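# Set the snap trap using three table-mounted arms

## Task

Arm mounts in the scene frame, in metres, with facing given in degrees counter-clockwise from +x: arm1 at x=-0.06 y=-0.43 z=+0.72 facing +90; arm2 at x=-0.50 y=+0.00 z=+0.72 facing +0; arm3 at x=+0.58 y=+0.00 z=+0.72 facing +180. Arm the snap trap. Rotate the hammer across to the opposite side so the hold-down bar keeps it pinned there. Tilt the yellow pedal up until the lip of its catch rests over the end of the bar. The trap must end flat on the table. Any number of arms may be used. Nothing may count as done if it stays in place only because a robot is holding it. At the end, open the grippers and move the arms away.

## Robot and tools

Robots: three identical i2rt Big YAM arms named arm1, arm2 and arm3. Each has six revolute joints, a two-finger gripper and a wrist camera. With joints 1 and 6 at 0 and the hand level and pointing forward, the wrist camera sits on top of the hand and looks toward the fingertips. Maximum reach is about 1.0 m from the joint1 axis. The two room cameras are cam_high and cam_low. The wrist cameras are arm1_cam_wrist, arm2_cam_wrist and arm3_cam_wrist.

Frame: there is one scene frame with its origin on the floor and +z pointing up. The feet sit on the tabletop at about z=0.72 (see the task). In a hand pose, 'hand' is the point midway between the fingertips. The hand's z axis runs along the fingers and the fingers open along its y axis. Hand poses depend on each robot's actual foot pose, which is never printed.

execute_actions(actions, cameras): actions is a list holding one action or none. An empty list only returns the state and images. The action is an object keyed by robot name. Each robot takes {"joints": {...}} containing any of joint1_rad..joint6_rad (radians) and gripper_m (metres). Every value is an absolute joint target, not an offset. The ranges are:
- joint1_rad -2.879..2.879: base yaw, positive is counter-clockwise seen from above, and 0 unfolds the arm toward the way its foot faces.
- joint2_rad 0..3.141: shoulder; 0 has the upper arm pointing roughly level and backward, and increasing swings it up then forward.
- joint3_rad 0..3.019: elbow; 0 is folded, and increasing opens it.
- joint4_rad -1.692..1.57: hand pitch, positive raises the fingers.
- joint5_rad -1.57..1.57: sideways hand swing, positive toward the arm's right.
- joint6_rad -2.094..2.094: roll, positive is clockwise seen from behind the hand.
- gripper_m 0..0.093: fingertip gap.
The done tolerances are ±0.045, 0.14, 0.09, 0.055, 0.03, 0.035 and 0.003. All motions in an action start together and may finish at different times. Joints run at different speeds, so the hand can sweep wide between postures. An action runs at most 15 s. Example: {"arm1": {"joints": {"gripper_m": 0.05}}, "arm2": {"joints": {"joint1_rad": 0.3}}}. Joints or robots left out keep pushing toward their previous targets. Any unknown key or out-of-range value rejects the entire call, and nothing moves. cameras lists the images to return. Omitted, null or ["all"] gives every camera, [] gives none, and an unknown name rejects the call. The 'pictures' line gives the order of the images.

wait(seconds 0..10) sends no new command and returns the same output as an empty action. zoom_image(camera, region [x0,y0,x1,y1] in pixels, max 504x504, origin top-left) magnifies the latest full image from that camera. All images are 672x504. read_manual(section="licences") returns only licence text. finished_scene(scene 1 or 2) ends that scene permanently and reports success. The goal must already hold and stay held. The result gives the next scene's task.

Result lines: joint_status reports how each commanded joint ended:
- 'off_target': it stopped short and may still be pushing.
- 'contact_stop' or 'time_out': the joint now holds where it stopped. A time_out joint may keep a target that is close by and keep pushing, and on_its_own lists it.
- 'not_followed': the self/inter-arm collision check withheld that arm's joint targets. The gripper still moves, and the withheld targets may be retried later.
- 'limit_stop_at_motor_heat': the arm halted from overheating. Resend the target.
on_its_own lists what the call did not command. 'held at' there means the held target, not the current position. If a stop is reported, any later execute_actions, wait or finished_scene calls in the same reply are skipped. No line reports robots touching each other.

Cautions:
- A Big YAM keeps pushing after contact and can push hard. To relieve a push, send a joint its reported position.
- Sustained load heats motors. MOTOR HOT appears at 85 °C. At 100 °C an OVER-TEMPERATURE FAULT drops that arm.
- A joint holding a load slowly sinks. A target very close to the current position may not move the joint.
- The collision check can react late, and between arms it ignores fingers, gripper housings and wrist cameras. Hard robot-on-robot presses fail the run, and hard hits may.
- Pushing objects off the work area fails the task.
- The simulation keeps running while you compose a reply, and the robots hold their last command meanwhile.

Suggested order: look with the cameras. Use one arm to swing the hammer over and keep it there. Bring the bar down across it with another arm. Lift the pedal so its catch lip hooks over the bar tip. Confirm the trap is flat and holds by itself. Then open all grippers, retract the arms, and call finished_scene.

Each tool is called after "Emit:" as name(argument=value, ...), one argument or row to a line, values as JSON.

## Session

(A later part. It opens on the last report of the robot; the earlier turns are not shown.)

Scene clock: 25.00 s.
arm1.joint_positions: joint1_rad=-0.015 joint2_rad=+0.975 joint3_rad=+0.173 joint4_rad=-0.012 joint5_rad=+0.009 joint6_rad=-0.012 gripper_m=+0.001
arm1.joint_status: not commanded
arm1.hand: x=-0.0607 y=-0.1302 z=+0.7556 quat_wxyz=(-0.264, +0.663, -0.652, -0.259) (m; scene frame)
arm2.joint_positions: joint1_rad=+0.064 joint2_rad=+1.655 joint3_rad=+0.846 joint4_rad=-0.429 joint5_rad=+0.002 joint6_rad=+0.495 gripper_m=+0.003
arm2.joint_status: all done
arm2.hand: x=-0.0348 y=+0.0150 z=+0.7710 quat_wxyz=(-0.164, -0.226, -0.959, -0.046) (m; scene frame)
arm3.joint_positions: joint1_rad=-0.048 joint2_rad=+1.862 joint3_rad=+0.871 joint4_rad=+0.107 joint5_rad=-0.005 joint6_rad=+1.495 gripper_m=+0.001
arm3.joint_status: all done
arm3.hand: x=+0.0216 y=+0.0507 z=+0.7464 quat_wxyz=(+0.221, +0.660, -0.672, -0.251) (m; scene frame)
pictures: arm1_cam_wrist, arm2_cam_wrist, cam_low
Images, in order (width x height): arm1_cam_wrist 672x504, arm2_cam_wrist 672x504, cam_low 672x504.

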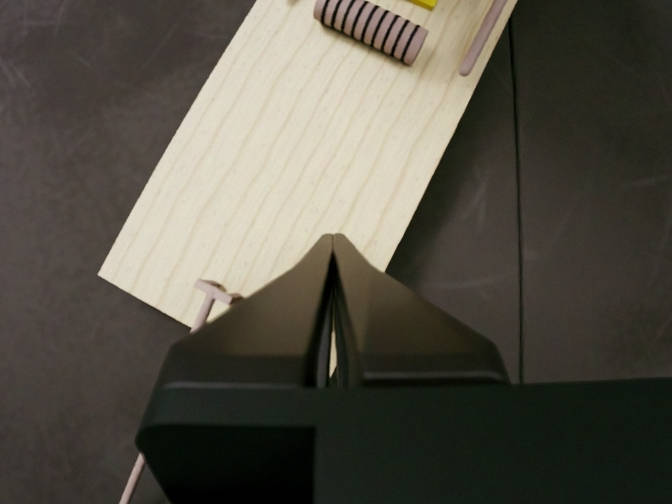

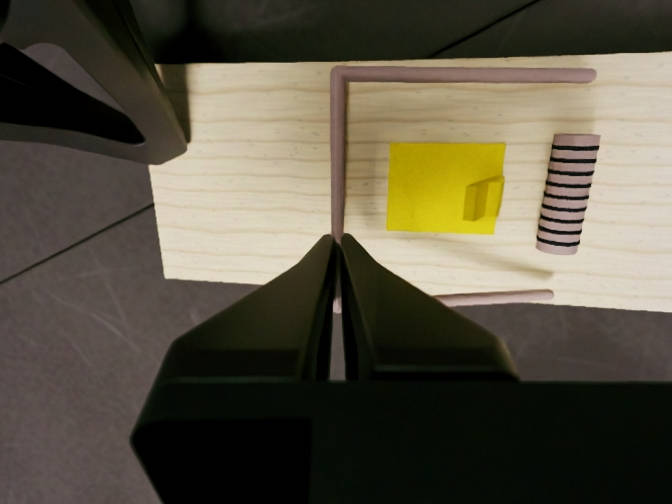

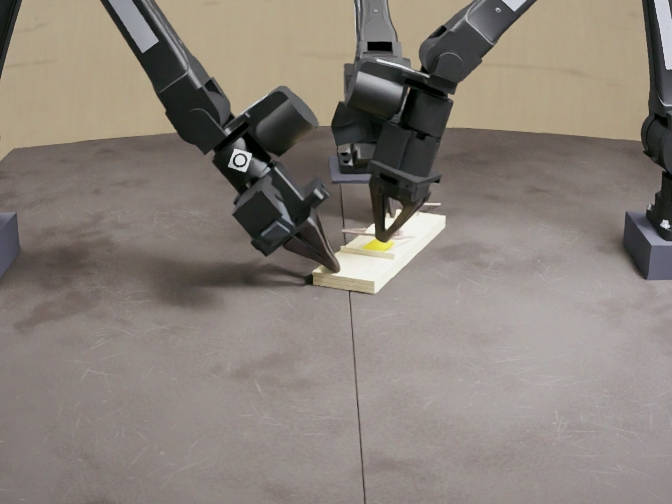

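Emit:
execute_actions(
  actions=[
    {"arm2":{"joints":{"joint1_rad":0.015,"joint2_rad":1.53,"joint3_rad":0.88,"joint4_rad":-0.49}}},
  ],
  cameras=["arm2_cam_wrist","cam_low"],
)

Emit:
execute_actions(
  actions=[
    {"arm1":{"joints":{"joint2_rad":0.6,"joint4_rad":-0.3}},"arm2":{"joints":{"joint1_rad":-0.05,"joint2_rad":1.49,"joint3_rad":0.85,"joint4_rad":-0.52}}},
  ],
  cameras=["arm2_cam_wrist","cam_low","cam_high"],
)

Scene clock: 26.57 s.
arm1.joint_positions: joint1_rad=-0.015 joint2_rad=+0.976 joint3_rad=+0.173 joint4_rad=-0.012 joint5_rad=+0.009 joint6_rad=-0.012 gripper_m=+0.001
arm1.joint_status: not commanded
arm1.hand: x=-0.0608 y=-0.1303 z=+0.7555 quat_wxyz=(-0.263, +0.663, -0.652, -0.259) (m; scene frame)
arm2.joint_positions: joint1_rad=+0.033 joint2_rad=+1.584 joint3_rad=+0.845 joint4_rad=-0.488 joint5_rad=-0.007 joint6_rad=+0.495 gripper_m=+0.003
arm2.joint_status: all done
arm2.hand: x=-0.0403 y=+0.0020 z=+0.7970 quat_wxyz=(-0.169, -0.240, -0.955, -0.049) (m; scene frame)
arm3.joint_positions: joint1_rad=-0.048 joint2_rad=+1.862 joint3_rad=+0.871 joint4_rad=+0.107 joint5_rad=-0.005 joint6_rad=+1.495 gripper_m=+0.001
arm3.joint_status: not commanded
arm3.hand: x=+0.0216 y=+0.0507 z=+0.7462 quat_wxyz=(+0.221, +0.661, -0.672, -0.251) (m; scene frame)
pictures: arm2_cam_wrist, cam_low
Images, in order (width x height): arm2_cam_wrist 672x504, cam_low 672x504.

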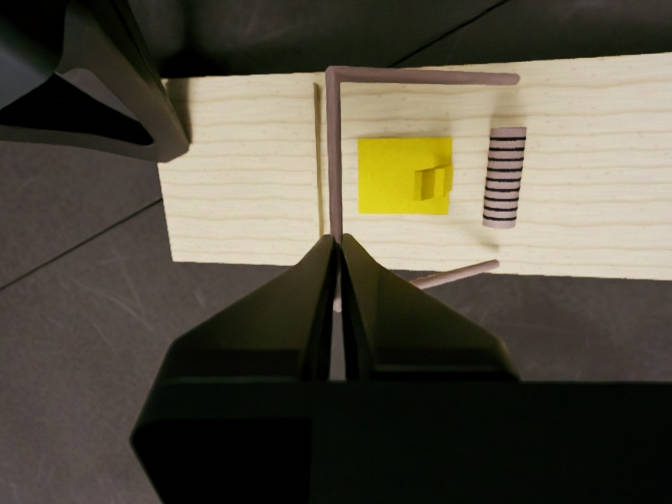

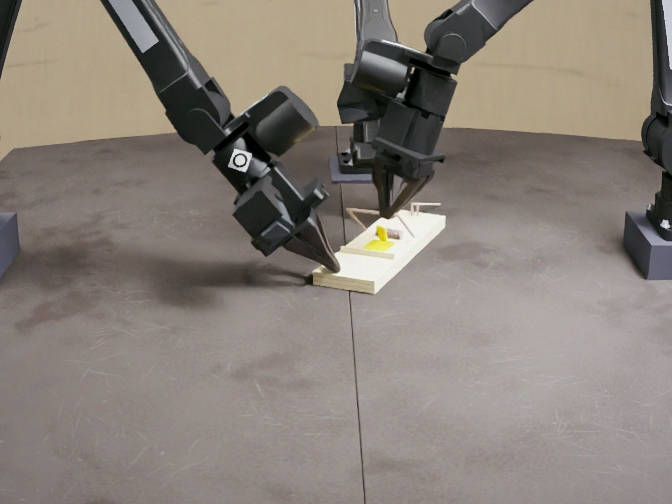

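Scene clock: 27.70 s.
arm1.joint_positions: joint1_rad=-0.015 joint2_rad=+0.601 joint3_rad=+0.167 joint4_rad=-0.282 joint5_rad=+0.008 joint6_rad=-0.012 gripper_m=+0.001
arm1.joint_status: all done
arm1.hand: x=-0.0605 y=-0.1499 z=+0.8060 quat_wxyz=(-0.296, +0.649, -0.638, -0.291) (m; scene frame)
arm2.joint_positions: joint1_rad=-0.018 joint2_rad=+1.537 joint3_rad=+0.830 joint4_rad=-0.510 joint5_rad=-0.018 joint6_rad=+0.494 gripper_m=+0.003
arm2.joint_status: all done
arm2.hand: x=-0.0484 y=-0.0190 z=+0.8098 quat_wxyz=(-0.174, -0.262, -0.948, -0.052) (m; scene frame)
arm3.joint_positions: joint1_rad=-0.029 joint2_rad=+1.863 joint3_rad=+0.871 joint4_rad=+0.111 joint5_rad=-0.018 joint6_rad=+1.495 gripper_m=+0.001
arm3.joint_status: not commanded
arm3.hand: x=+0.0198 y=+0.0383 z=+0.7469 quat_wxyz=(+0.230, +0.668, -0.664, -0.246) (m; scene frame)
pictures: arm2_cam_wrist, cam_high, cam_low
Images, in order (width x height): arm2_cam_wrist 672x504, cam_high 672x504, cam_low 672x504.

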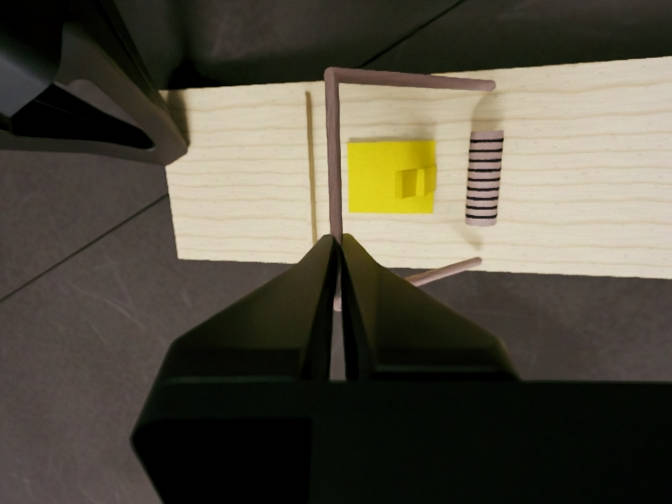

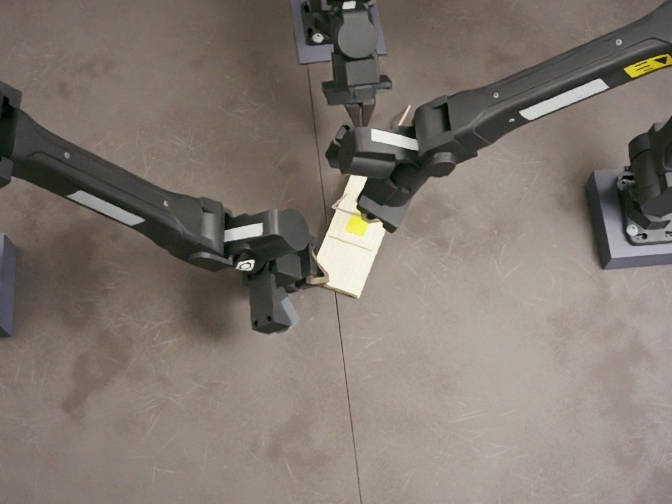

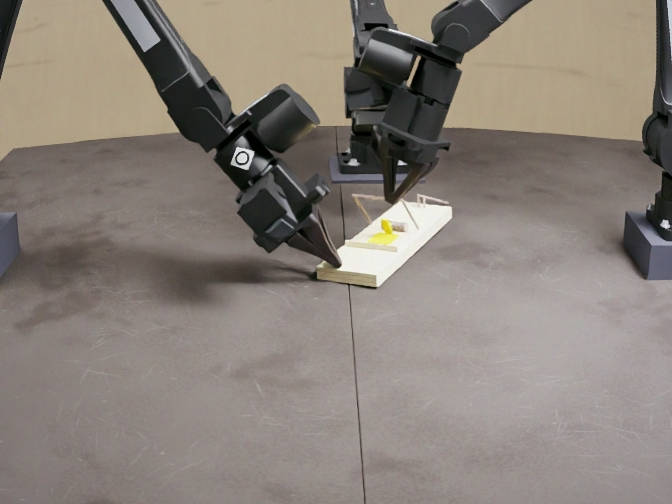

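Emit:
execute_actions(
  actions=[
    {"arm1":{"joints":{"joint1_rad":-0.06,"joint2_rad":0.82,"joint3_rad":0.135,"joint4_rad":-0.315}},"arm3":{"joints":{"joint1_rad":-0.07,"joint2_rad":1.96}}},
  ],
  cameras=["arm1_cam_wrist","cam_high"],
)

Scene clock: 28.93 s.
arm1.joint_positions: joint1_rad=-0.053 joint2_rad=+0.812 joint3_rad=+0.144 joint4_rad=-0.298 joint5_rad=+0.008 joint6_rad=-0.012 gripper_m=+0.001
arm1.joint_status: all done
arm1.hand: x=-0.0509 y=-0.1797 z=+0.7405 quat_wxyz=(-0.217, +0.668, -0.682, -0.205) (m; scene frame)
arm2.joint_positions: joint1_rad=-0.018 joint2_rad=+1.537 joint3_rad=+0.830 joint4_rad=-0.511 joint5_rad=-0.018 joint6_rad=+0.494 gripper_m=+0.003
arm2.joint_status: not commanded
arm2.hand: x=-0.0486 y=-0.0190 z=+0.8097 quat_wxyz=(-0.173, -0.262, -0.948, -0.052) (m; scene frame)
arm3.joint_positions: joint1_rad=-0.031 joint2_rad=+1.864 joint3_rad=+0.871 joint4_rad=+0.111 joint5_rad=-0.022 joint6_rad=+1.495 gripper_m=+0.001
arm3.joint_status: all done
arm3.hand: x=+0.0199 y=+0.0384 z=+0.7464 quat_wxyz=(+0.230, +0.668, -0.664, -0.245) (m; scene frame)
pictures: arm1_cam_wrist, cam_high
Images, in order (width x height): arm1_cam_wrist 672x504, cam_high 672x504.

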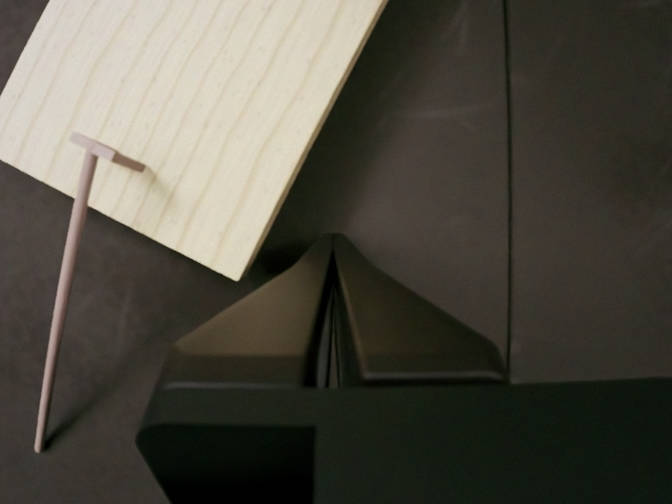

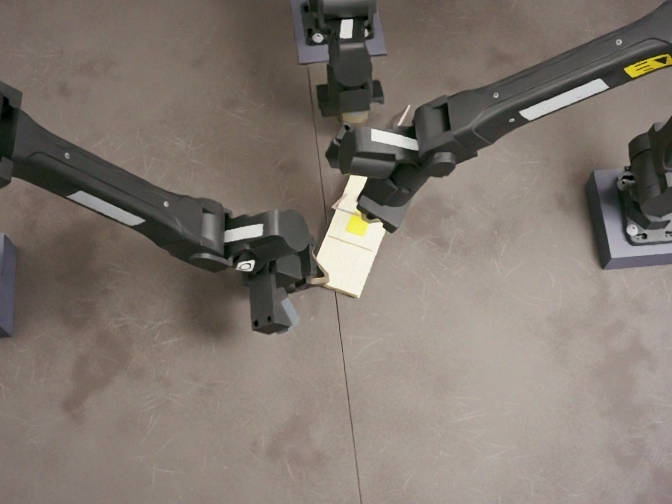

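Emit:
execute_actions(
  actions=[
    {"arm1":{"joints":{"joint2_rad":0.79,"joint4_rad":-0.43}}},
  ],
  cameras=[],
)

Emit:
execute_actions(
  actions=[
    {"arm1":{"joints":{"joint1_rad":0.12}}},
  ],
  cameras=["arm1_cam_wrist"],
)

Emit:
execute_actions(
  actions=[
    {"arm2":{"joints":{"joint1_rad":-0.12,"joint2_rad":1.45,"joint3_rad":0.80,"joint4_rad":-0.53,"joint6_rad":0.42}}},
  ],
  cameras=["arm1_cam_wrist","arm2_cam_wrist","cam_low"],
)

Scene clock: 31.13 s.
arm1.joint_positions: joint1_rad=-0.053 joint2_rad=+0.773 joint3_rad=+0.146 joint4_rad=-0.374 joint5_rad=+0.008 joint6_rad=-0.012 gripper_m=+0.001
arm1.joint_status: joint4_rad time_out (moved -0.076 of -0.132); the others done
arm1.on_its_own: joint4_rad reads -0.374 and still pushes toward -0.430 since a time_out
arm1.hand: x=-0.0512 y=-0.1898 z=+0.7397 quat_wxyz=(-0.205, +0.672, -0.685, -0.193) (m; scene frame)
arm2.joint_positions: joint1_rad=-0.018 joint2_rad=+1.537 joint3_rad=+0.830 joint4_rad=-0.511 joint5_rad=-0.018 joint6_rad=+0.494 gripper_m=+0.003
arm2.joint_status: not commanded
arm2.hand: x=-0.0486 y=-0.0190 z=+0.8097 quat_wxyz=(-0.173, -0.262, -0.948, -0.052) (m; scene frame)
arm3.joint_positions: joint1_rad=-0.031 joint2_rad=+1.864 joint3_rad=+0.871 joint4_rad=+0.111 joint5_rad=-0.022 joint6_rad=+1.495 gripper_m=+0.001
arm3.joint_status: not commanded
arm3.hand: x=+0.0199 y=+0.0384 z=+0.7464 quat_wxyz=(+0.230, +0.668, -0.664, -0.245) (m; scene frame)
pictures: none
No camera images: the call's "cameras" was empty. Leave "cameras" out to get every camera's image.

not run: a stop came earlier in this reply.

not run: a stop came earlier in this reply.

Emit:
execute_actions(
  actions=[
    {"arm1":{"joints":{"joint2_rad":0.70,"joint4_rad":-0.44}}},
  ],
  cameras=[],
)

Emit:
execute_actions(
  actions=[
    {"arm1":{"joints":{"joint1_rad":0.11}}},
  ],
  cameras=["arm1_cam_wrist"],
)

Scene clock: 33.27 s.
arm1.joint_positions: joint1_rad=-0.053 joint2_rad=+0.704 joint3_rad=+0.144 joint4_rad=-0.421 joint5_rad=+0.008 joint6_rad=-0.012 gripper_m=+0.001
arm1.joint_status: all done
arm1.hand: x=-0.0512 y=-0.1925 z=+0.7474 quat_wxyz=(-0.212, +0.670, -0.683, -0.200) (m; scene frame)
arm2.joint_positions: joint1_rad=-0.018 joint2_rad=+1.537 joint3_rad=+0.830 joint4_rad=-0.511 joint5_rad=-0.018 joint6_rad=+0.494 gripper_m=+0.003
arm2.joint_status: not commanded
arm2.hand: x=-0.0486 y=-0.0190 z=+0.8097 quat_wxyz=(-0.173, -0.262, -0.948, -0.052) (m; scene frame)
arm3.joint_positions: joint1_rad=-0.031 joint2_rad=+1.864 joint3_rad=+0.871 joint4_rad=+0.111 joint5_rad=-0.022 joint6_rad=+1.495 gripper_m=+0.001
arm3.joint_status: not commanded
arm3.hand: x=+0.0199 y=+0.0384 z=+0.7464 quat_wxyz=(+0.230, +0.668, -0.664, -0.245) (m; scene frame)
pictures: none
No camera images: the call's "cameras" was empty. Leave "cameras" out to get every camera's image.

Scene clock: 34.07 s.
arm1.joint_positions: joint1_rad=+0.104 joint2_rad=+0.704 joint3_rad=+0.144 joint4_rad=-0.421 joint5_rad=+0.009 joint6_rad=-0.012 gripper_m=+0.001
arm1.joint_status: all done
arm1.hand: x=-0.0884 y=-0.1941 z=+0.7475 quat_wxyz=(-0.196, +0.721, -0.629, -0.216) (m; scene frame)
arm2.joint_positions: joint1_rad=-0.018 joint2_rad=+1.537 joint3_rad=+0.830 joint4_rad=-0.511 joint5_rad=-0.018 joint6_rad=+0.494 gripper_m=+0.003
arm2.joint_status: not commanded
arm2.hand: x=-0.0486 y=-0.0190 z=+0.8097 quat_wxyz=(-0.173, -0.262, -0.948, -0.052) (m; scene frame)
arm3.joint_positions: joint1_rad=-0.031 joint2_rad=+1.864 joint3_rad=+0.871 joint4_rad=+0.111 joint5_rad=-0.022 joint6_rad=+1.495 gripper_m=+0.001
arm3.joint_status: not commanded
arm3.hand: x=+0.0199 y=+0.0384 z=+0.7464 quat_wxyz=(+0.230, +0.668, -0.664, -0.245) (m; scene frame)
pictures: arm1_cam_wrist
Images, in order (width x height): arm1_cam_wrist 672x504.

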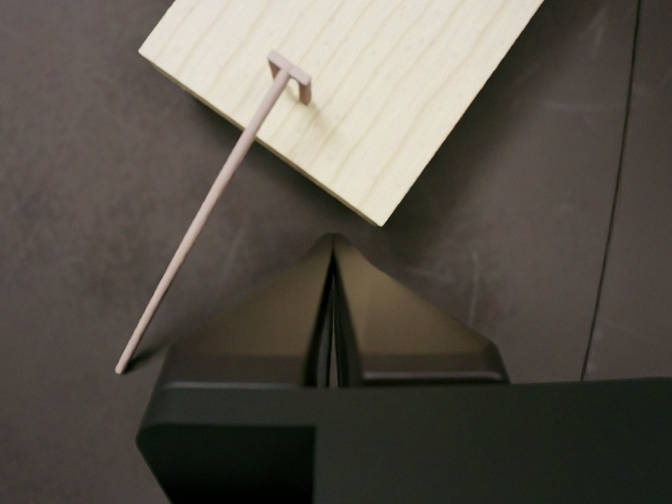

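Emit:
execute_actions(
  actions=[
    {"arm1":{"joints":{"joint2_rad":0.79,"joint4_rad":-0.34}},"arm2":{"joints":{"joint1_rad":-0.12,"joint2_rad":1.45,"joint3_rad":0.80,"joint4_rad":-0.53,"joint6_rad":0.42}}},
  ],
  cameras=["arm1_cam_wrist","arm2_cam_wrist","cam_low"],
)

Scene clock: 35.97 s.
arm1.joint_positions: joint1_rad=+0.104 joint2_rad=+0.759 joint3_rad=+0.145 joint4_rad=-0.386 joint5_rad=+0.007 joint6_rad=-0.012 gripper_m=+0.001
arm1.joint_status: all done
arm1.hand: x=-0.0889 y=-0.1928 z=+0.7407 quat_wxyz=(-0.189, +0.723, -0.630, -0.209) (m; scene frame)
arm2.joint_positions: joint1_rad=-0.072 joint2_rad=+1.482 joint3_rad=+0.787 joint4_rad=-0.516 joint5_rad=-0.032 joint6_rad=+0.432 gripper_m=+0.003
arm2.joint_status: joint1_rad time_out (moved -0.055 of -0.102); the others done
arm2.on_its_own: joint1_rad reads -0.072 and still pushes toward -0.120 since a time_out
arm2.hand: x=-0.0662 y=-0.0397 z=+0.8163 quat_wxyz=(-0.178, -0.257, -0.949, -0.049) (m; scene frame)
arm3.joint_positions: joint1_rad=-0.036 joint2_rad=+1.870 joint3_rad=+0.877 joint4_rad=+0.113 joint5_rad=-0.022 joint6_rad=+1.496 gripper_m=+0.001
arm3.joint_status: not commanded
arm3.hand: x=+0.0179 y=+0.0412 z=+0.7453 quat_wxyz=(+0.230, +0.665, -0.666, -0.245) (m; scene frame)
pictures: arm1_cam_wrist, arm2_cam_wrist, cam_low
Images, in order (width x height): arm1_cam_wrist 672x504, arm2_cam_wrist 672x504, cam_low 672x504.

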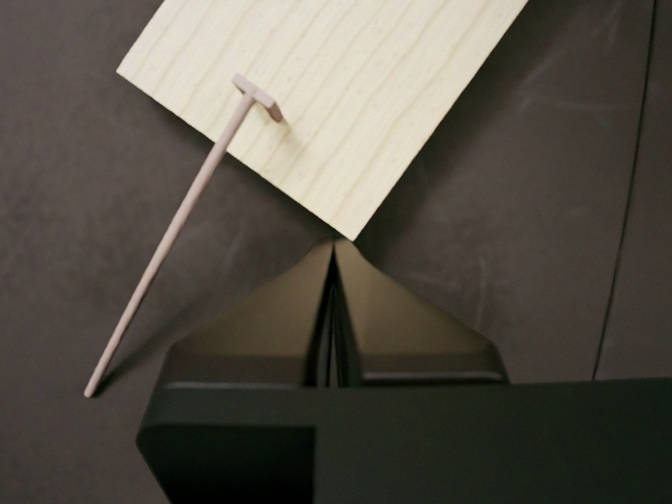

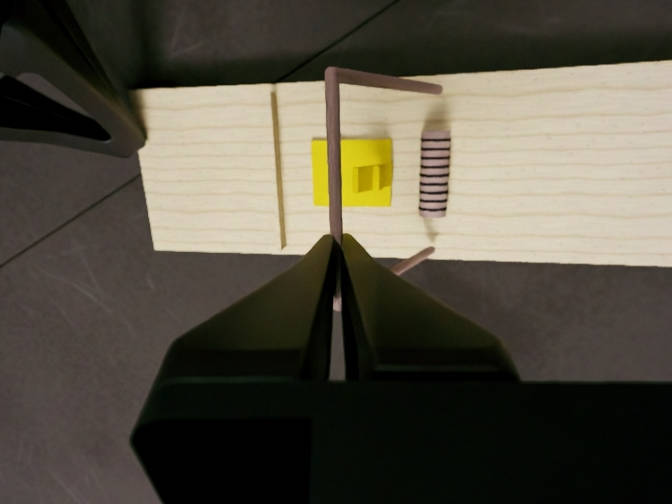

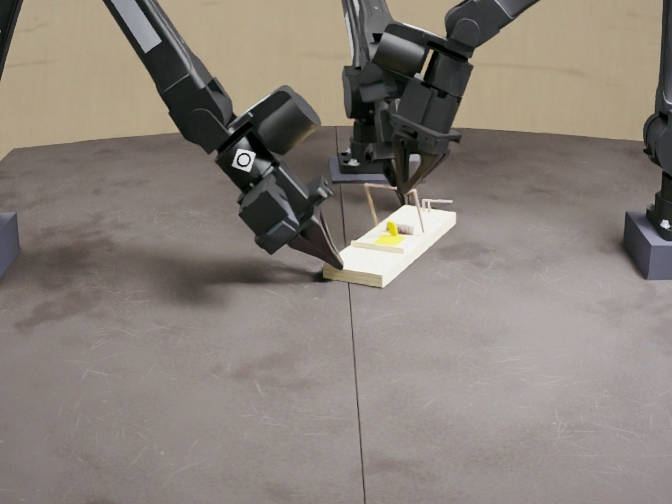

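Emit:
execute_actions(
  actions=[
    {"arm1":{"joints":{"joint1_rad":0.17}},"arm2":{"joints":{"joint1_rad":-0.08,"joint2_rad":1.5}},"arm3":{"joints":{"joint1_rad":0.005,"joint2_rad":1.84,"joint3_rad":1.01,"joint4_rad":0.04,"joint5_rad":0}}},
  ],
  cameras=["cam_low"],
)

Emit:
execute_actions(
  actions=[
    {"arm3":{"joints":{"joint2_rad":2.04}}},
  ],
  cameras=["arm1_cam_wrist","arm2_cam_wrist","cam_low"],
)

Scene clock: 37.40 s.
arm1.joint_positions: joint1_rad=+0.158 joint2_rad=+0.765 joint3_rad=+0.145 joint4_rad=-0.376 joint5_rad=+0.015 joint6_rad=-0.012 gripper_m=+0.001
arm1.joint_status: all done
arm1.hand: x=-0.1006 y=-0.1932 z=+0.7407 quat_wxyz=(-0.187, +0.739, -0.611, -0.213) (m; scene frame)
arm2.joint_positions: joint1_rad=-0.028 joint2_rad=+1.503 joint3_rad=+0.787 joint4_rad=-0.522 joint5_rad=-0.050 joint6_rad=+0.429 gripper_m=+0.003
arm2.joint_status: joint1_rad off_target (ended at -0.028, target -0.080); the others done
arm2.on_its_own: joint1_rad reads -0.028 and still pushes toward -0.080 since a time_out
arm2.hand: x=-0.0682 y=-0.0172 z=+0.8074 quat_wxyz=(-0.163, -0.234, -0.957, -0.059) (m; scene frame)
arm3.joint_positions: joint1_rad=+0.001 joint2_rad=+1.845 joint3_rad=+0.977 joint4_rad=+0.053 joint5_rad=+0.000 joint6_rad=+1.496 gripper_m=+0.001
arm3.joint_status: all done
arm3.hand: x=-0.0248 y=+0.0264 z=+0.7884 quat_wxyz=(+0.247, +0.667, -0.649, -0.271) (m; scene frame)
pictures: cam_low
Images, in order (width x height): cam_low 672x504.

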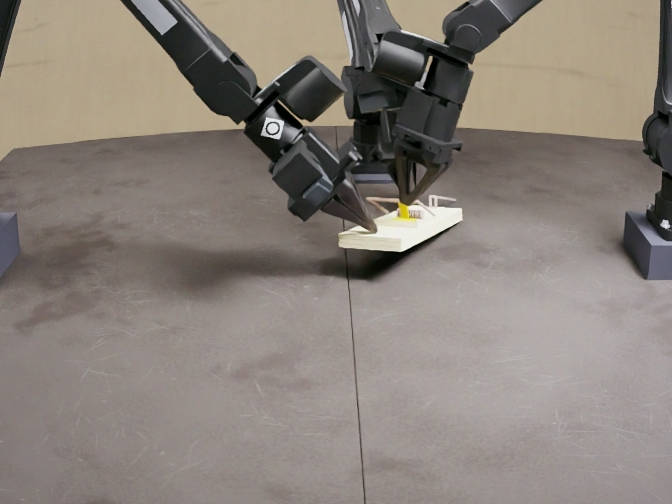

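Scene clock: 38.30 s.
arm1.joint_positions: joint1_rad=+0.160 joint2_rad=+0.765 joint3_rad=+0.145 joint4_rad=-0.374 joint5_rad=+0.013 joint6_rad=-0.012 gripper_m=+0.001
arm1.joint_status: not commanded
arm1.hand: x=-0.1013 y=-0.1929 z=+0.7409 quat_wxyz=(-0.187, +0.739, -0.610, -0.215) (m; scene frame)
arm2.joint_positions: joint1_rad=-0.036 joint2_rad=+1.513 joint3_rad=+0.780 joint4_rad=-0.527 joint5_rad=-0.031 joint6_rad=+0.412 gripper_m=+0.003
arm2.joint_status: not commanded
arm2.hand: x=-0.0743 y=-0.0233 z=+0.8000 quat_wxyz=(-0.154, -0.232, -0.959, -0.045) (m; scene frame)
arm3.joint_positions: joint1_rad=+0.001 joint2_rad=+1.943 joint3_rad=+1.010 joint4_rad=+0.065 joint5_rad=+0.003 joint6_rad=+1.497 gripper_m=+0.001
arm3.joint_status: all done
arm3.hand: x=-0.0285 y=+0.0269 z=+0.7461 quat_wxyz=(+0.230, +0.673, -0.656, -0.253) (m; scene frame)
pictures: arm1_cam_wrist, arm2_cam_wrist, cam_low
Images, in order (width x height): arm1_cam_wrist 672x504, arm2_cam_wrist 672x504, cam_low 672x504.

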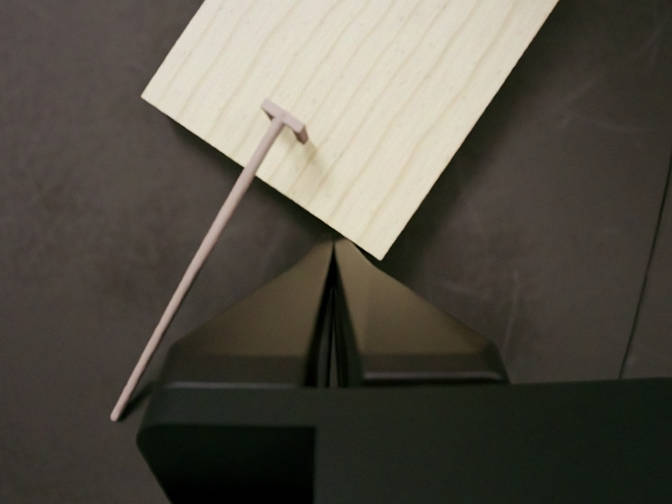

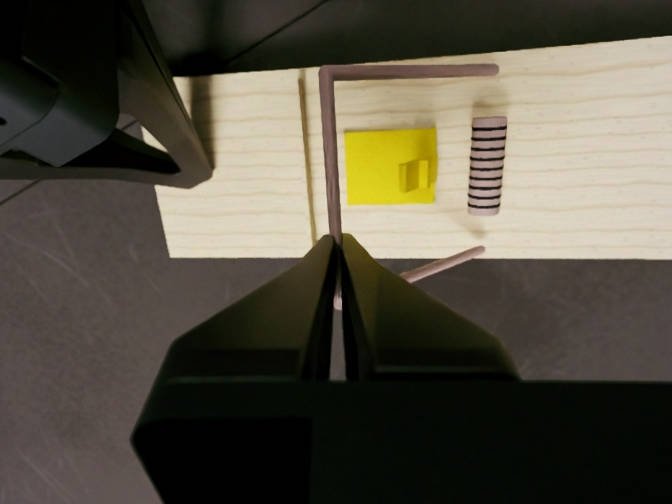

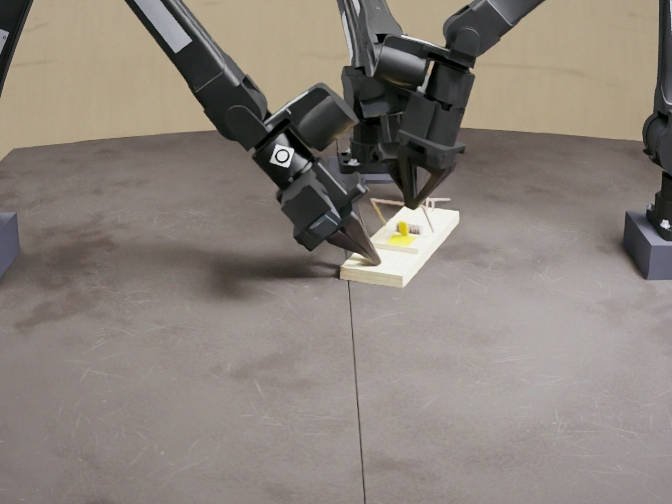

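Emit:
execute_actions(
  actions=[
    {"arm2":{"joints":{"joint1_rad":-0.18,"joint2_rad":1.41,"joint3_rad":0.79,"joint4_rad":-0.56,"joint5_rad":0.03,"joint6_rad":0.3}}},
  ],
  cameras=["arm1_cam_wrist","arm2_cam_wrist","cam_low"],
)

Scene clock: 40.40 s.
arm1.joint_positions: joint1_rad=+0.160 joint2_rad=+0.765 joint3_rad=+0.145 joint4_rad=-0.374 joint5_rad=+0.013 joint6_rad=-0.012 gripper_m=+0.001
arm1.joint_status: not commanded
arm1.hand: x=-0.1013 y=-0.1929 z=+0.7409 quat_wxyz=(-0.187, +0.739, -0.610, -0.215) (m; scene frame)
arm2.joint_positions: joint1_rad=-0.120 joint2_rad=+1.433 joint3_rad=+0.761 joint4_rad=-0.566 joint5_rad=-0.021 joint6_rad=+0.306 gripper_m=+0.003
arm2.joint_status: joint1_rad time_out (moved -0.085 of -0.144); joint5_rad time_out (moved +0.010 of +0.061); the others done
arm2.on_its_own: joint1_rad reads -0.120 and still pushes toward -0.180 since a time_out; joint5_rad reads -0.021 and still pushes toward +0.030 since a time_out
arm2.hand: x=-0.0886 y=-0.0595 z=+0.8215 quat_wxyz=(-0.169, -0.222, -0.960, -0.027) (m; scene frame)
arm3.joint_positions: joint1_rad=+0.001 joint2_rad=+1.943 joint3_rad=+1.010 joint4_rad=+0.065 joint5_rad=+0.003 joint6_rad=+1.497 gripper_m=+0.001
arm3.joint_status: not commanded
arm3.hand: x=-0.0285 y=+0.0269 z=+0.7461 quat_wxyz=(+0.230, +0.673, -0.656, -0.253) (m; scene frame)
pictures: arm1_cam_wrist, arm2_cam_wrist, cam_low
Images, in order (width x height): arm1_cam_wrist 672x504, arm2_cam_wrist 672x504, cam_low 672x504.

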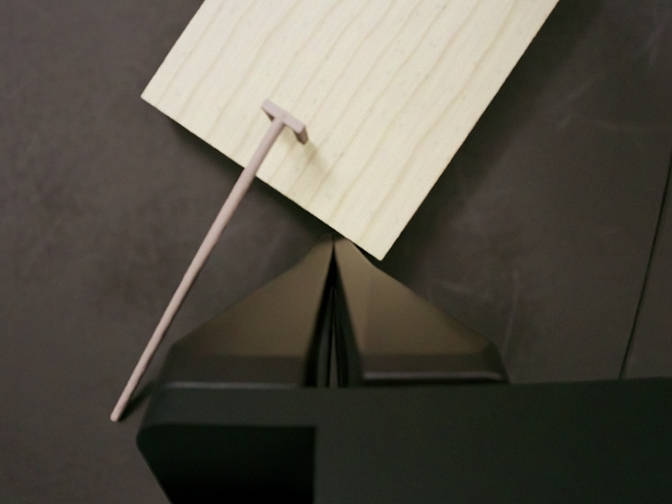

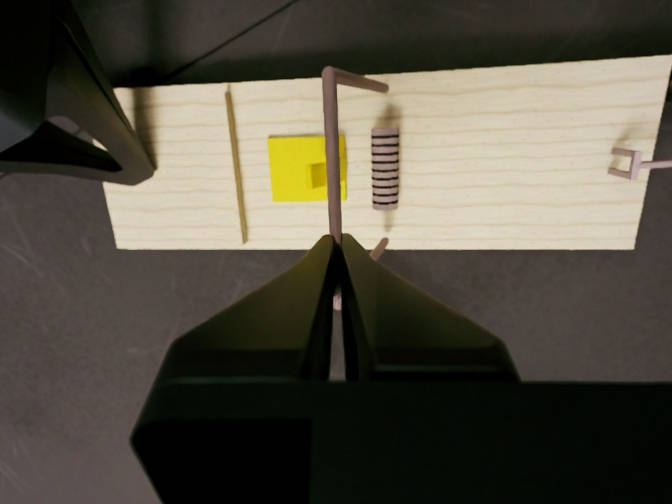

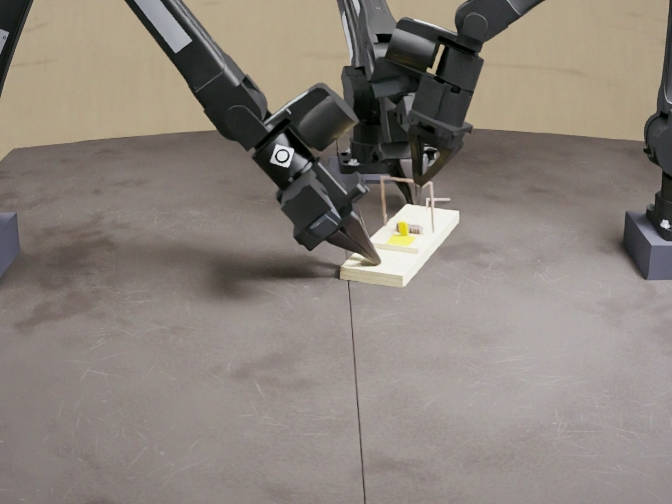

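Emit:
execute_actions(
  actions=[
    {"arm1":{"joints":{"joint2_rad":0.74,"joint6_rad":1.5}}},
  ],
  cameras=[],
)

Emit:
execute_actions(
  actions=[
    {"arm1":{"joints":{"joint2_rad":0.8}},"arm2":{"joints":{"joint1_rad":-0.28,"joint2_rad":1.42,"joint3_rad":0.77,"joint4_rad":-0.54,"joint5_rad":0.0,"joint6_rad":0.18}}},
  ],
  cameras=["cam_high","arm2_cam_wrist","cam_low"],
)

Scene clock: 42.80 s.
arm1.joint_positions: joint1_rad=+0.171 joint2_rad=+0.746 joint3_rad=+0.138 joint4_rad=-0.374 joint5_rad=-0.004 joint6_rad=+1.482 gripper_m=+0.001
arm1.joint_status: all done
arm1.hand: x=-0.1067 y=-0.1946 z=+0.7420 quat_wxyz=(+0.018, +0.136, -0.947, -0.290) (m; scene frame)
arm2.joint_positions: joint1_rad=-0.122 joint2_rad=+1.434 joint3_rad=+0.761 joint4_rad=-0.566 joint5_rad=-0.011 joint6_rad=+0.283 gripper_m=+0.003
arm2.joint_status: not commanded
arm2.on_its_own: joint1_rad reads -0.122 and still pushes toward -0.180 since a time_out; joint5_rad reads -0.011 and still pushes toward +0.030 since a time_out
arm2.hand: x=-0.0890 y=-0.0619 z=+0.8211 quat_wxyz=(-0.169, -0.212, -0.962, -0.020) (m; scene frame)
arm3.joint_positions: joint1_rad=+0.005 joint2_rad=+1.950 joint3_rad=+1.023 joint4_rad=+0.065 joint5_rad=-0.002 joint6_rad=+1.497 gripper_m=+0.001
arm3.joint_status: not commanded
arm3.hand: x=-0.0337 y=+0.0236 z=+0.7470 quat_wxyz=(+0.234, +0.674, -0.653, -0.253) (m; scene frame)
pictures: none
No camera images: the call's "cameras" was empty. Leave "cameras" out to get every camera's image.

Scene clock: 44.77 s.
arm1.joint_positions: joint1_rad=+0.171 joint2_rad=+0.765 joint3_rad=+0.138 joint4_rad=-0.373 joint5_rad=-0.002 joint6_rad=+1.488 gripper_m=+0.001
arm1.joint_status: all done
arm1.hand: x=-0.1061 y=-0.1965 z=+0.7381 quat_wxyz=(+0.018, +0.133, -0.950, -0.282) (m; scene frame)
arm2.joint_positions: joint1_rad=-0.209 joint2_rad=+1.420 joint3_rad=+0.748 joint4_rad=-0.561 joint5_rad=-0.061 joint6_rad=+0.186 gripper_m=+0.003
arm2.joint_status: joint1_rad time_out (moved -0.087 of -0.158); joint5_rad time_out (moved -0.050 of +0.011); the others done
arm2.on_its_own: joint1_rad reads -0.209 and still pushes toward -0.280 since a time_out; joint5_rad reads -0.061 and still pushes toward +0.000 since a time_out
arm2.hand: x=-0.0977 y=-0.0881 z=+0.8222 quat_wxyz=(-0.173, -0.203, -0.963, -0.029) (m; scene frame)
arm3.joint_positions: joint1_rad=+0.006 joint2_rad=+1.951 joint3_rad=+1.023 joint4_rad=+0.066 joint5_rad=-0.004 joint6_rad=+1.497 gripper_m=+0.001
arm3.joint_status: not commanded
arm3.hand: x=-0.0338 y=+0.0228 z=+0.7467 quat_wxyz=(+0.235, +0.675, -0.653, -0.252) (m; scene frame)
pictures: arm2_cam_wrist, cam_high, cam_low
Images, in order (width x height): arm2_cam_wrist 672x504, cam_high 672x504, cam_low 672x504.

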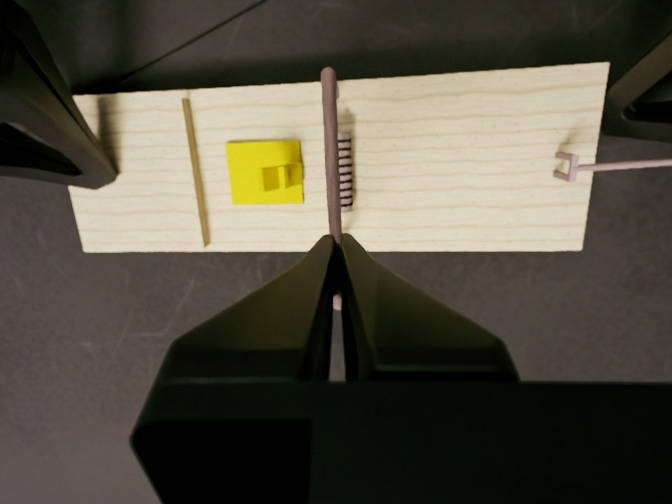

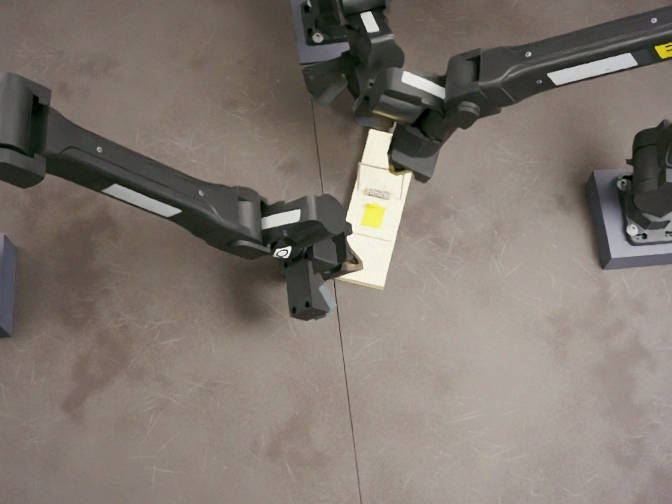

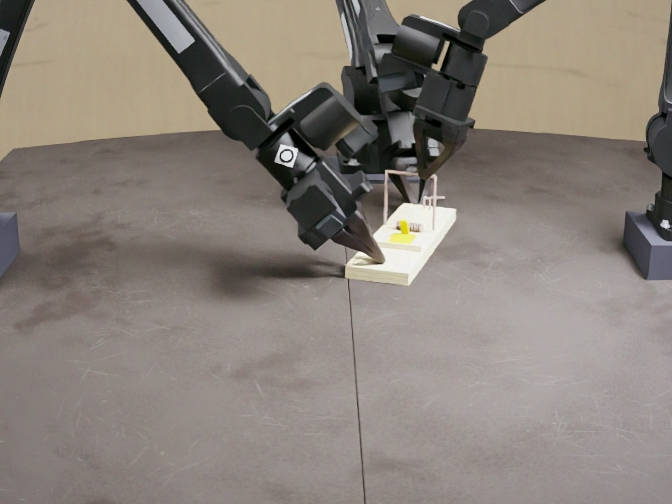

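Emit:
execute_actions(
  actions=[
    {"arm2":{"joints":{"joint1_rad":-0.38,"joint2_rad":1.51,"joint3_rad":0.74,"joint4_rad":-0.45,"joint5_rad":0.0,"joint6_rad":0.08}}},
  ],
  cameras=["cam_high","arm2_cam_wrist","cam_low"],
)

Scene clock: 47.03 s.
arm1.joint_positions: joint1_rad=+0.171 joint2_rad=+0.765 joint3_rad=+0.138 joint4_rad=-0.373 joint5_rad=-0.002 joint6_rad=+1.488 gripper_m=+0.001
arm1.joint_status: not commanded
arm1.hand: x=-0.1061 y=-0.1965 z=+0.7381 quat_wxyz=(+0.018, +0.133, -0.950, -0.282) (m; scene frame)
arm2.joint_positions: joint1_rad=-0.328 joint2_rad=+1.487 joint3_rad=+0.724 joint4_rad=-0.502 joint5_rad=-0.049 joint6_rad=+0.071 gripper_m=+0.003
arm2.joint_status: joint1_rad time_out (moved -0.119 of -0.171); joint5_rad time_out (moved +0.012 of +0.061); the others done
arm2.on_its_own: joint1_rad reads -0.328 and still pushes toward -0.380 since a time_out; joint5_rad reads -0.049 and still pushes toward +0.000 since a time_out
arm2.hand: x=-0.1156 y=-0.1356 z=+0.7912 quat_wxyz=(-0.158, -0.207, -0.965, -0.006) (m; scene frame)
arm3.joint_positions: joint1_rad=+0.006 joint2_rad=+1.951 joint3_rad=+1.023 joint4_rad=+0.066 joint5_rad=-0.004 joint6_rad=+1.497 gripper_m=+0.001
arm3.joint_status: not commanded
arm3.hand: x=-0.0338 y=+0.0228 z=+0.7467 quat_wxyz=(+0.235, +0.675, -0.653, -0.252) (m; scene frame)
pictures: arm2_cam_wrist, cam_high, cam_low
Images, in order (width x height): arm2_cam_wrist 672x504, cam_high 672x504, cam_low 672x504.

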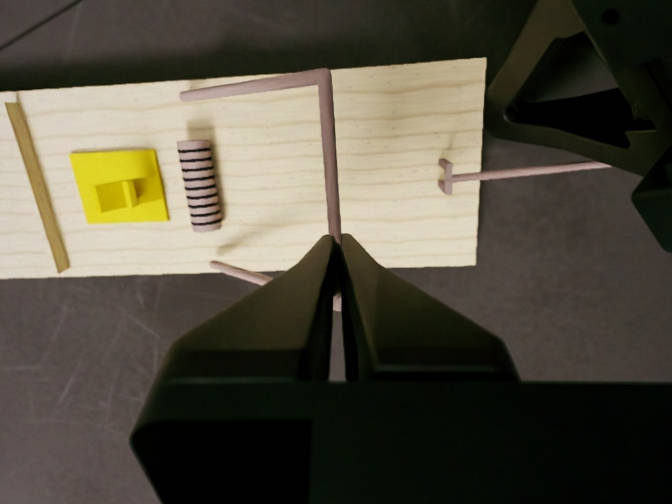

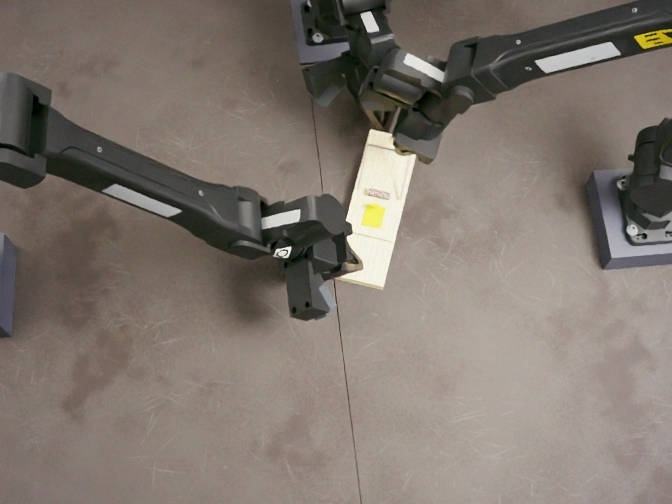

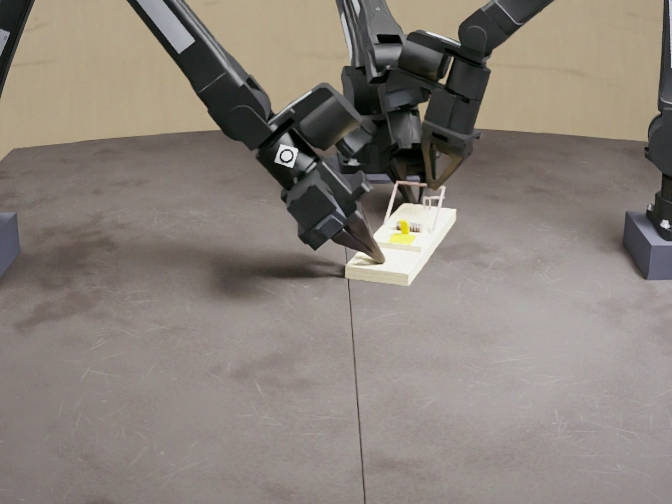

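Emit:
execute_actions(
  actions=[
    {"arm1":{"joints":{"joint1_rad":-0.7,"joint2_rad":0.68,"joint4_rad":-0.42}},"arm2":{"joints":{"joint1_rad":-0.39,"joint2_rad":1.52,"joint3_rad":0.48,"joint4_rad":0.13,"joint5_rad":-0.03}}},
  ],
  cameras=["cam_high","arm2_cam_wrist","cam_low"],
)

Scene clock: 48.87 s.
arm1.joint_positions: joint1_rad=-0.693 joint2_rad=+0.683 joint3_rad=+0.128 joint4_rad=-0.426 joint5_rad=+0.009 joint6_rad=+1.488 gripper_m=+0.001
arm1.joint_status: all done
arm1.hand: x=+0.0858 y=-0.2490 z=+0.7433 quat_wxyz=(-0.109, -0.278, -0.916, -0.269) (m; scene frame)
arm2.joint_positions: joint1_rad=-0.353 joint2_rad=+1.481 joint3_rad=+0.471 joint4_rad=+0.096 joint5_rad=-0.058 joint6_rad=+0.053 gripper_m=+0.003
arm2.joint_status: all done
arm2.hand: x=-0.1173 y=-0.1440 z=+0.7720 quat_wxyz=(-0.327, -0.196, -0.924, +0.022) (m; scene frame)
arm3.joint_positions: joint1_rad=+0.006 joint2_rad=+1.951 joint3_rad=+1.023 joint4_rad=+0.066 joint5_rad=+0.000 joint6_rad=+1.497 gripper_m=+0.001
arm3.joint_status: not commanded
arm3.hand: x=-0.0337 y=+0.0237 z=+0.7467 quat_wxyz=(+0.233, +0.674, -0.653, -0.254) (m; scene frame)
pictures: arm2_cam_wrist, cam_high, cam_low
Images, in order (width x height): arm2_cam_wrist 672x504, cam_high 672x504, cam_low 672x504.

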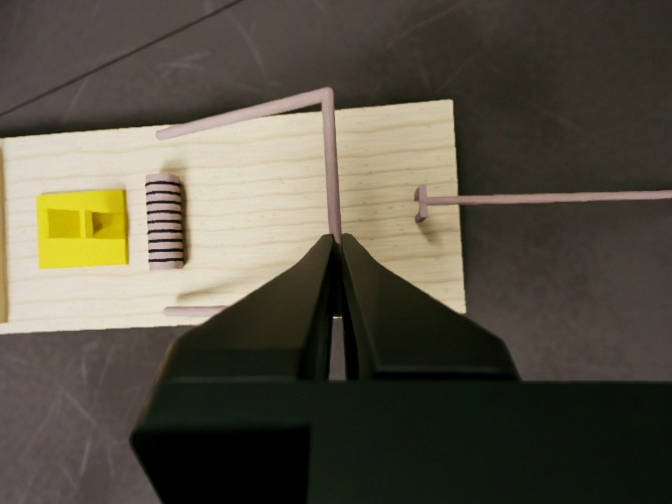

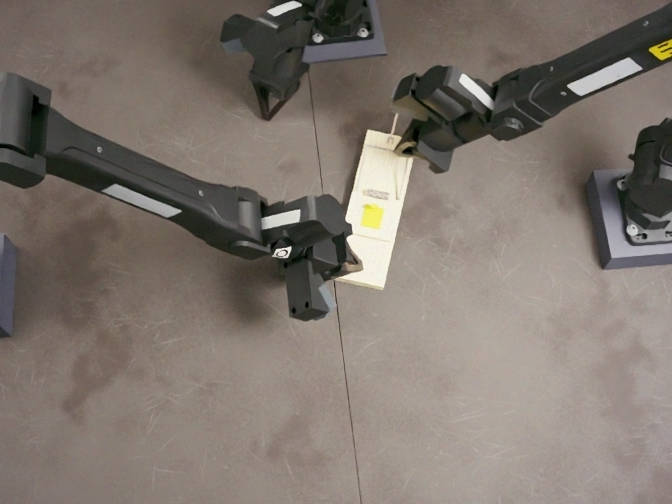

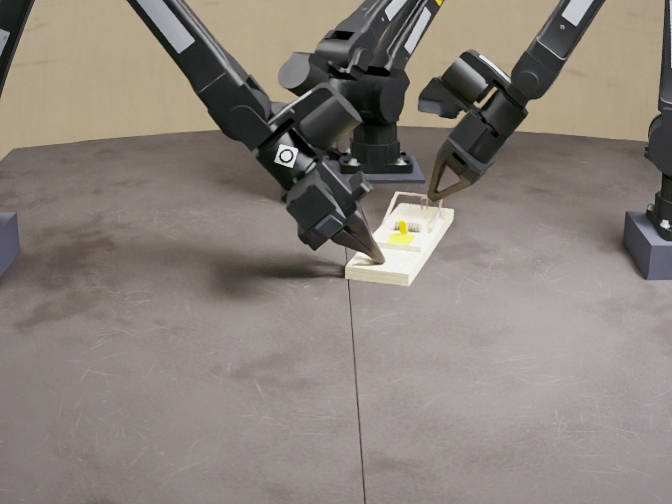

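Emit:
execute_actions(
  actions=[
    {"arm1":{"joints":{"joint1_rad":-2.3,"joint2_rad":0.9,"joint3_rad":1.0,"joint4_rad":-0.8}},"arm2":{"joints":{"joint1_rad":-0.41,"joint2_rad":1.76,"joint3_rad":0.30,"joint4_rad":0.80}}},
  ],
  cameras=["arm2_cam_wrist","cam_low"],
)

Emit:
execute_actions(
  actions=[
    {"arm3":{"joints":{"joint2_rad":1.90,"joint3_rad":1.03}}},
  ],
  cameras=["cam_low"],
)

Scene clock: 51.33 s.
arm1.joint_positions: joint1_rad=-2.297 joint2_rad=+0.908 joint3_rad=+0.945 joint4_rad=-0.781 joint5_rad=+0.010 joint6_rad=+1.489 gripper_m=+0.001
arm1.joint_status: all done
arm1.hand: x=+0.2489 y=-0.6933 z=+1.0442 quat_wxyz=(-0.372, -0.815, -0.418, -0.149) (m; scene frame)
arm2.joint_positions: joint1_rad=-0.368 joint2_rad=+1.712 joint3_rad=+0.302 joint4_rad=+0.814 joint5_rad=-0.066 joint6_rad=+0.073 gripper_m=+0.002
arm2.joint_status: all done
arm2.hand: x=-0.1206 y=-0.1477 z=+0.7571 quat_wxyz=(-0.471, -0.193, -0.860, +0.044) (m; scene frame)
arm3.joint_positions: joint1_rad=+0.006 joint2_rad=+1.952 joint3_rad=+1.023 joint4_rad=+0.069 joint5_rad=+0.000 joint6_rad=+1.498 gripper_m=+0.001
arm3.joint_status: not commanded
arm3.hand: x=-0.0342 y=+0.0238 z=+0.7465 quat_wxyz=(+0.234, +0.674, -0.653, -0.254) (m; scene frame)
pictures: arm2_cam_wrist, cam_low
Images, in order (width x height): arm2_cam_wrist 672x504, cam_low 672x504.

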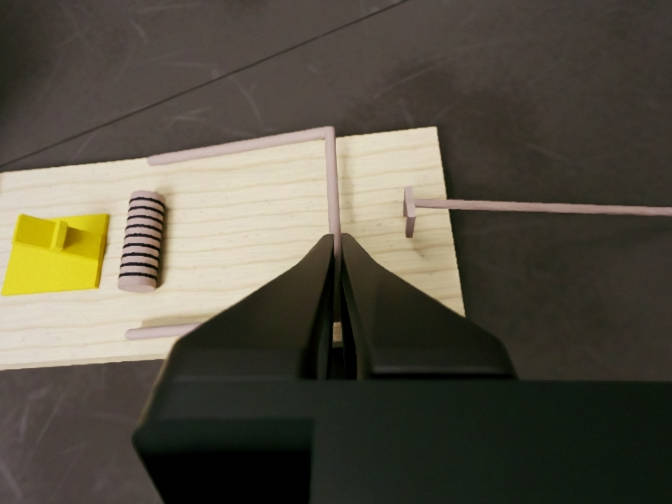

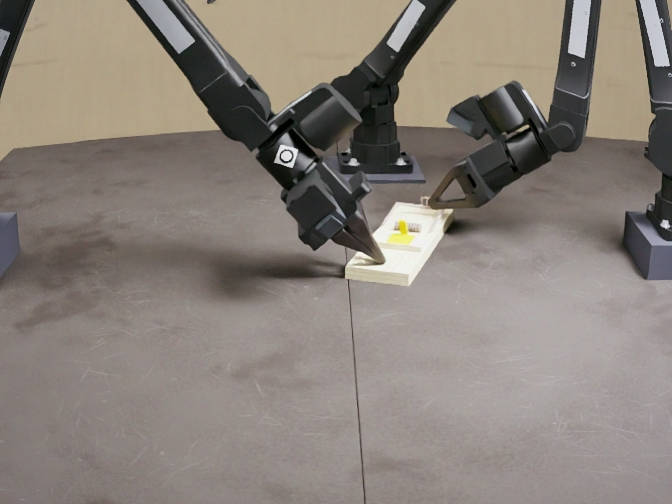

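Scene clock: 52.20 s.
arm1.joint_positions: joint1_rad=-2.297 joint2_rad=+0.908 joint3_rad=+0.945 joint4_rad=-0.781 joint5_rad=+0.010 joint6_rad=+1.489 gripper_m=+0.001
arm1.joint_status: not commanded
arm1.hand: x=+0.2489 y=-0.6933 z=+1.0442 quat_wxyz=(-0.372, -0.815, -0.418, -0.149) (m; scene frame)
arm2.joint_positions: joint1_rad=-0.371 joint2_rad=+1.712 joint3_rad=+0.302 joint4_rad=+0.823 joint5_rad=-0.060 joint6_rad=+0.073 gripper_m=+0.002
arm2.joint_status: not commanded
arm2.hand: x=-0.1203 y=-0.1503 z=+0.7589 quat_wxyz=(-0.474, -0.195, -0.857, +0.048) (m; scene frame)
arm3.joint_positions: joint1_rad=+0.006 joint2_rad=+1.932 joint3_rad=+1.023 joint4_rad=+0.048 joint5_rad=+0.000 joint6_rad=+1.498 gripper_m=+0.001
arm3.joint_status: all done
arm3.hand: x=-0.0338 y=+0.0238 z=+0.7554 quat_wxyz=(+0.234, +0.674, -0.653, -0.254) (m; scene frame)
pictures: cam_low
Images, in order (width x height): cam_low 672x504.

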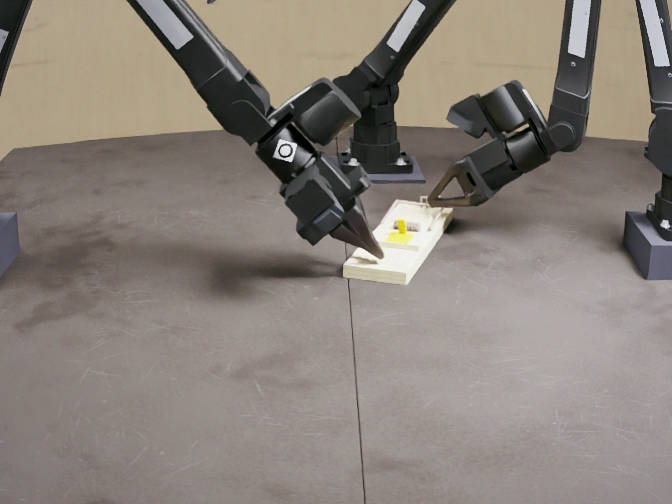

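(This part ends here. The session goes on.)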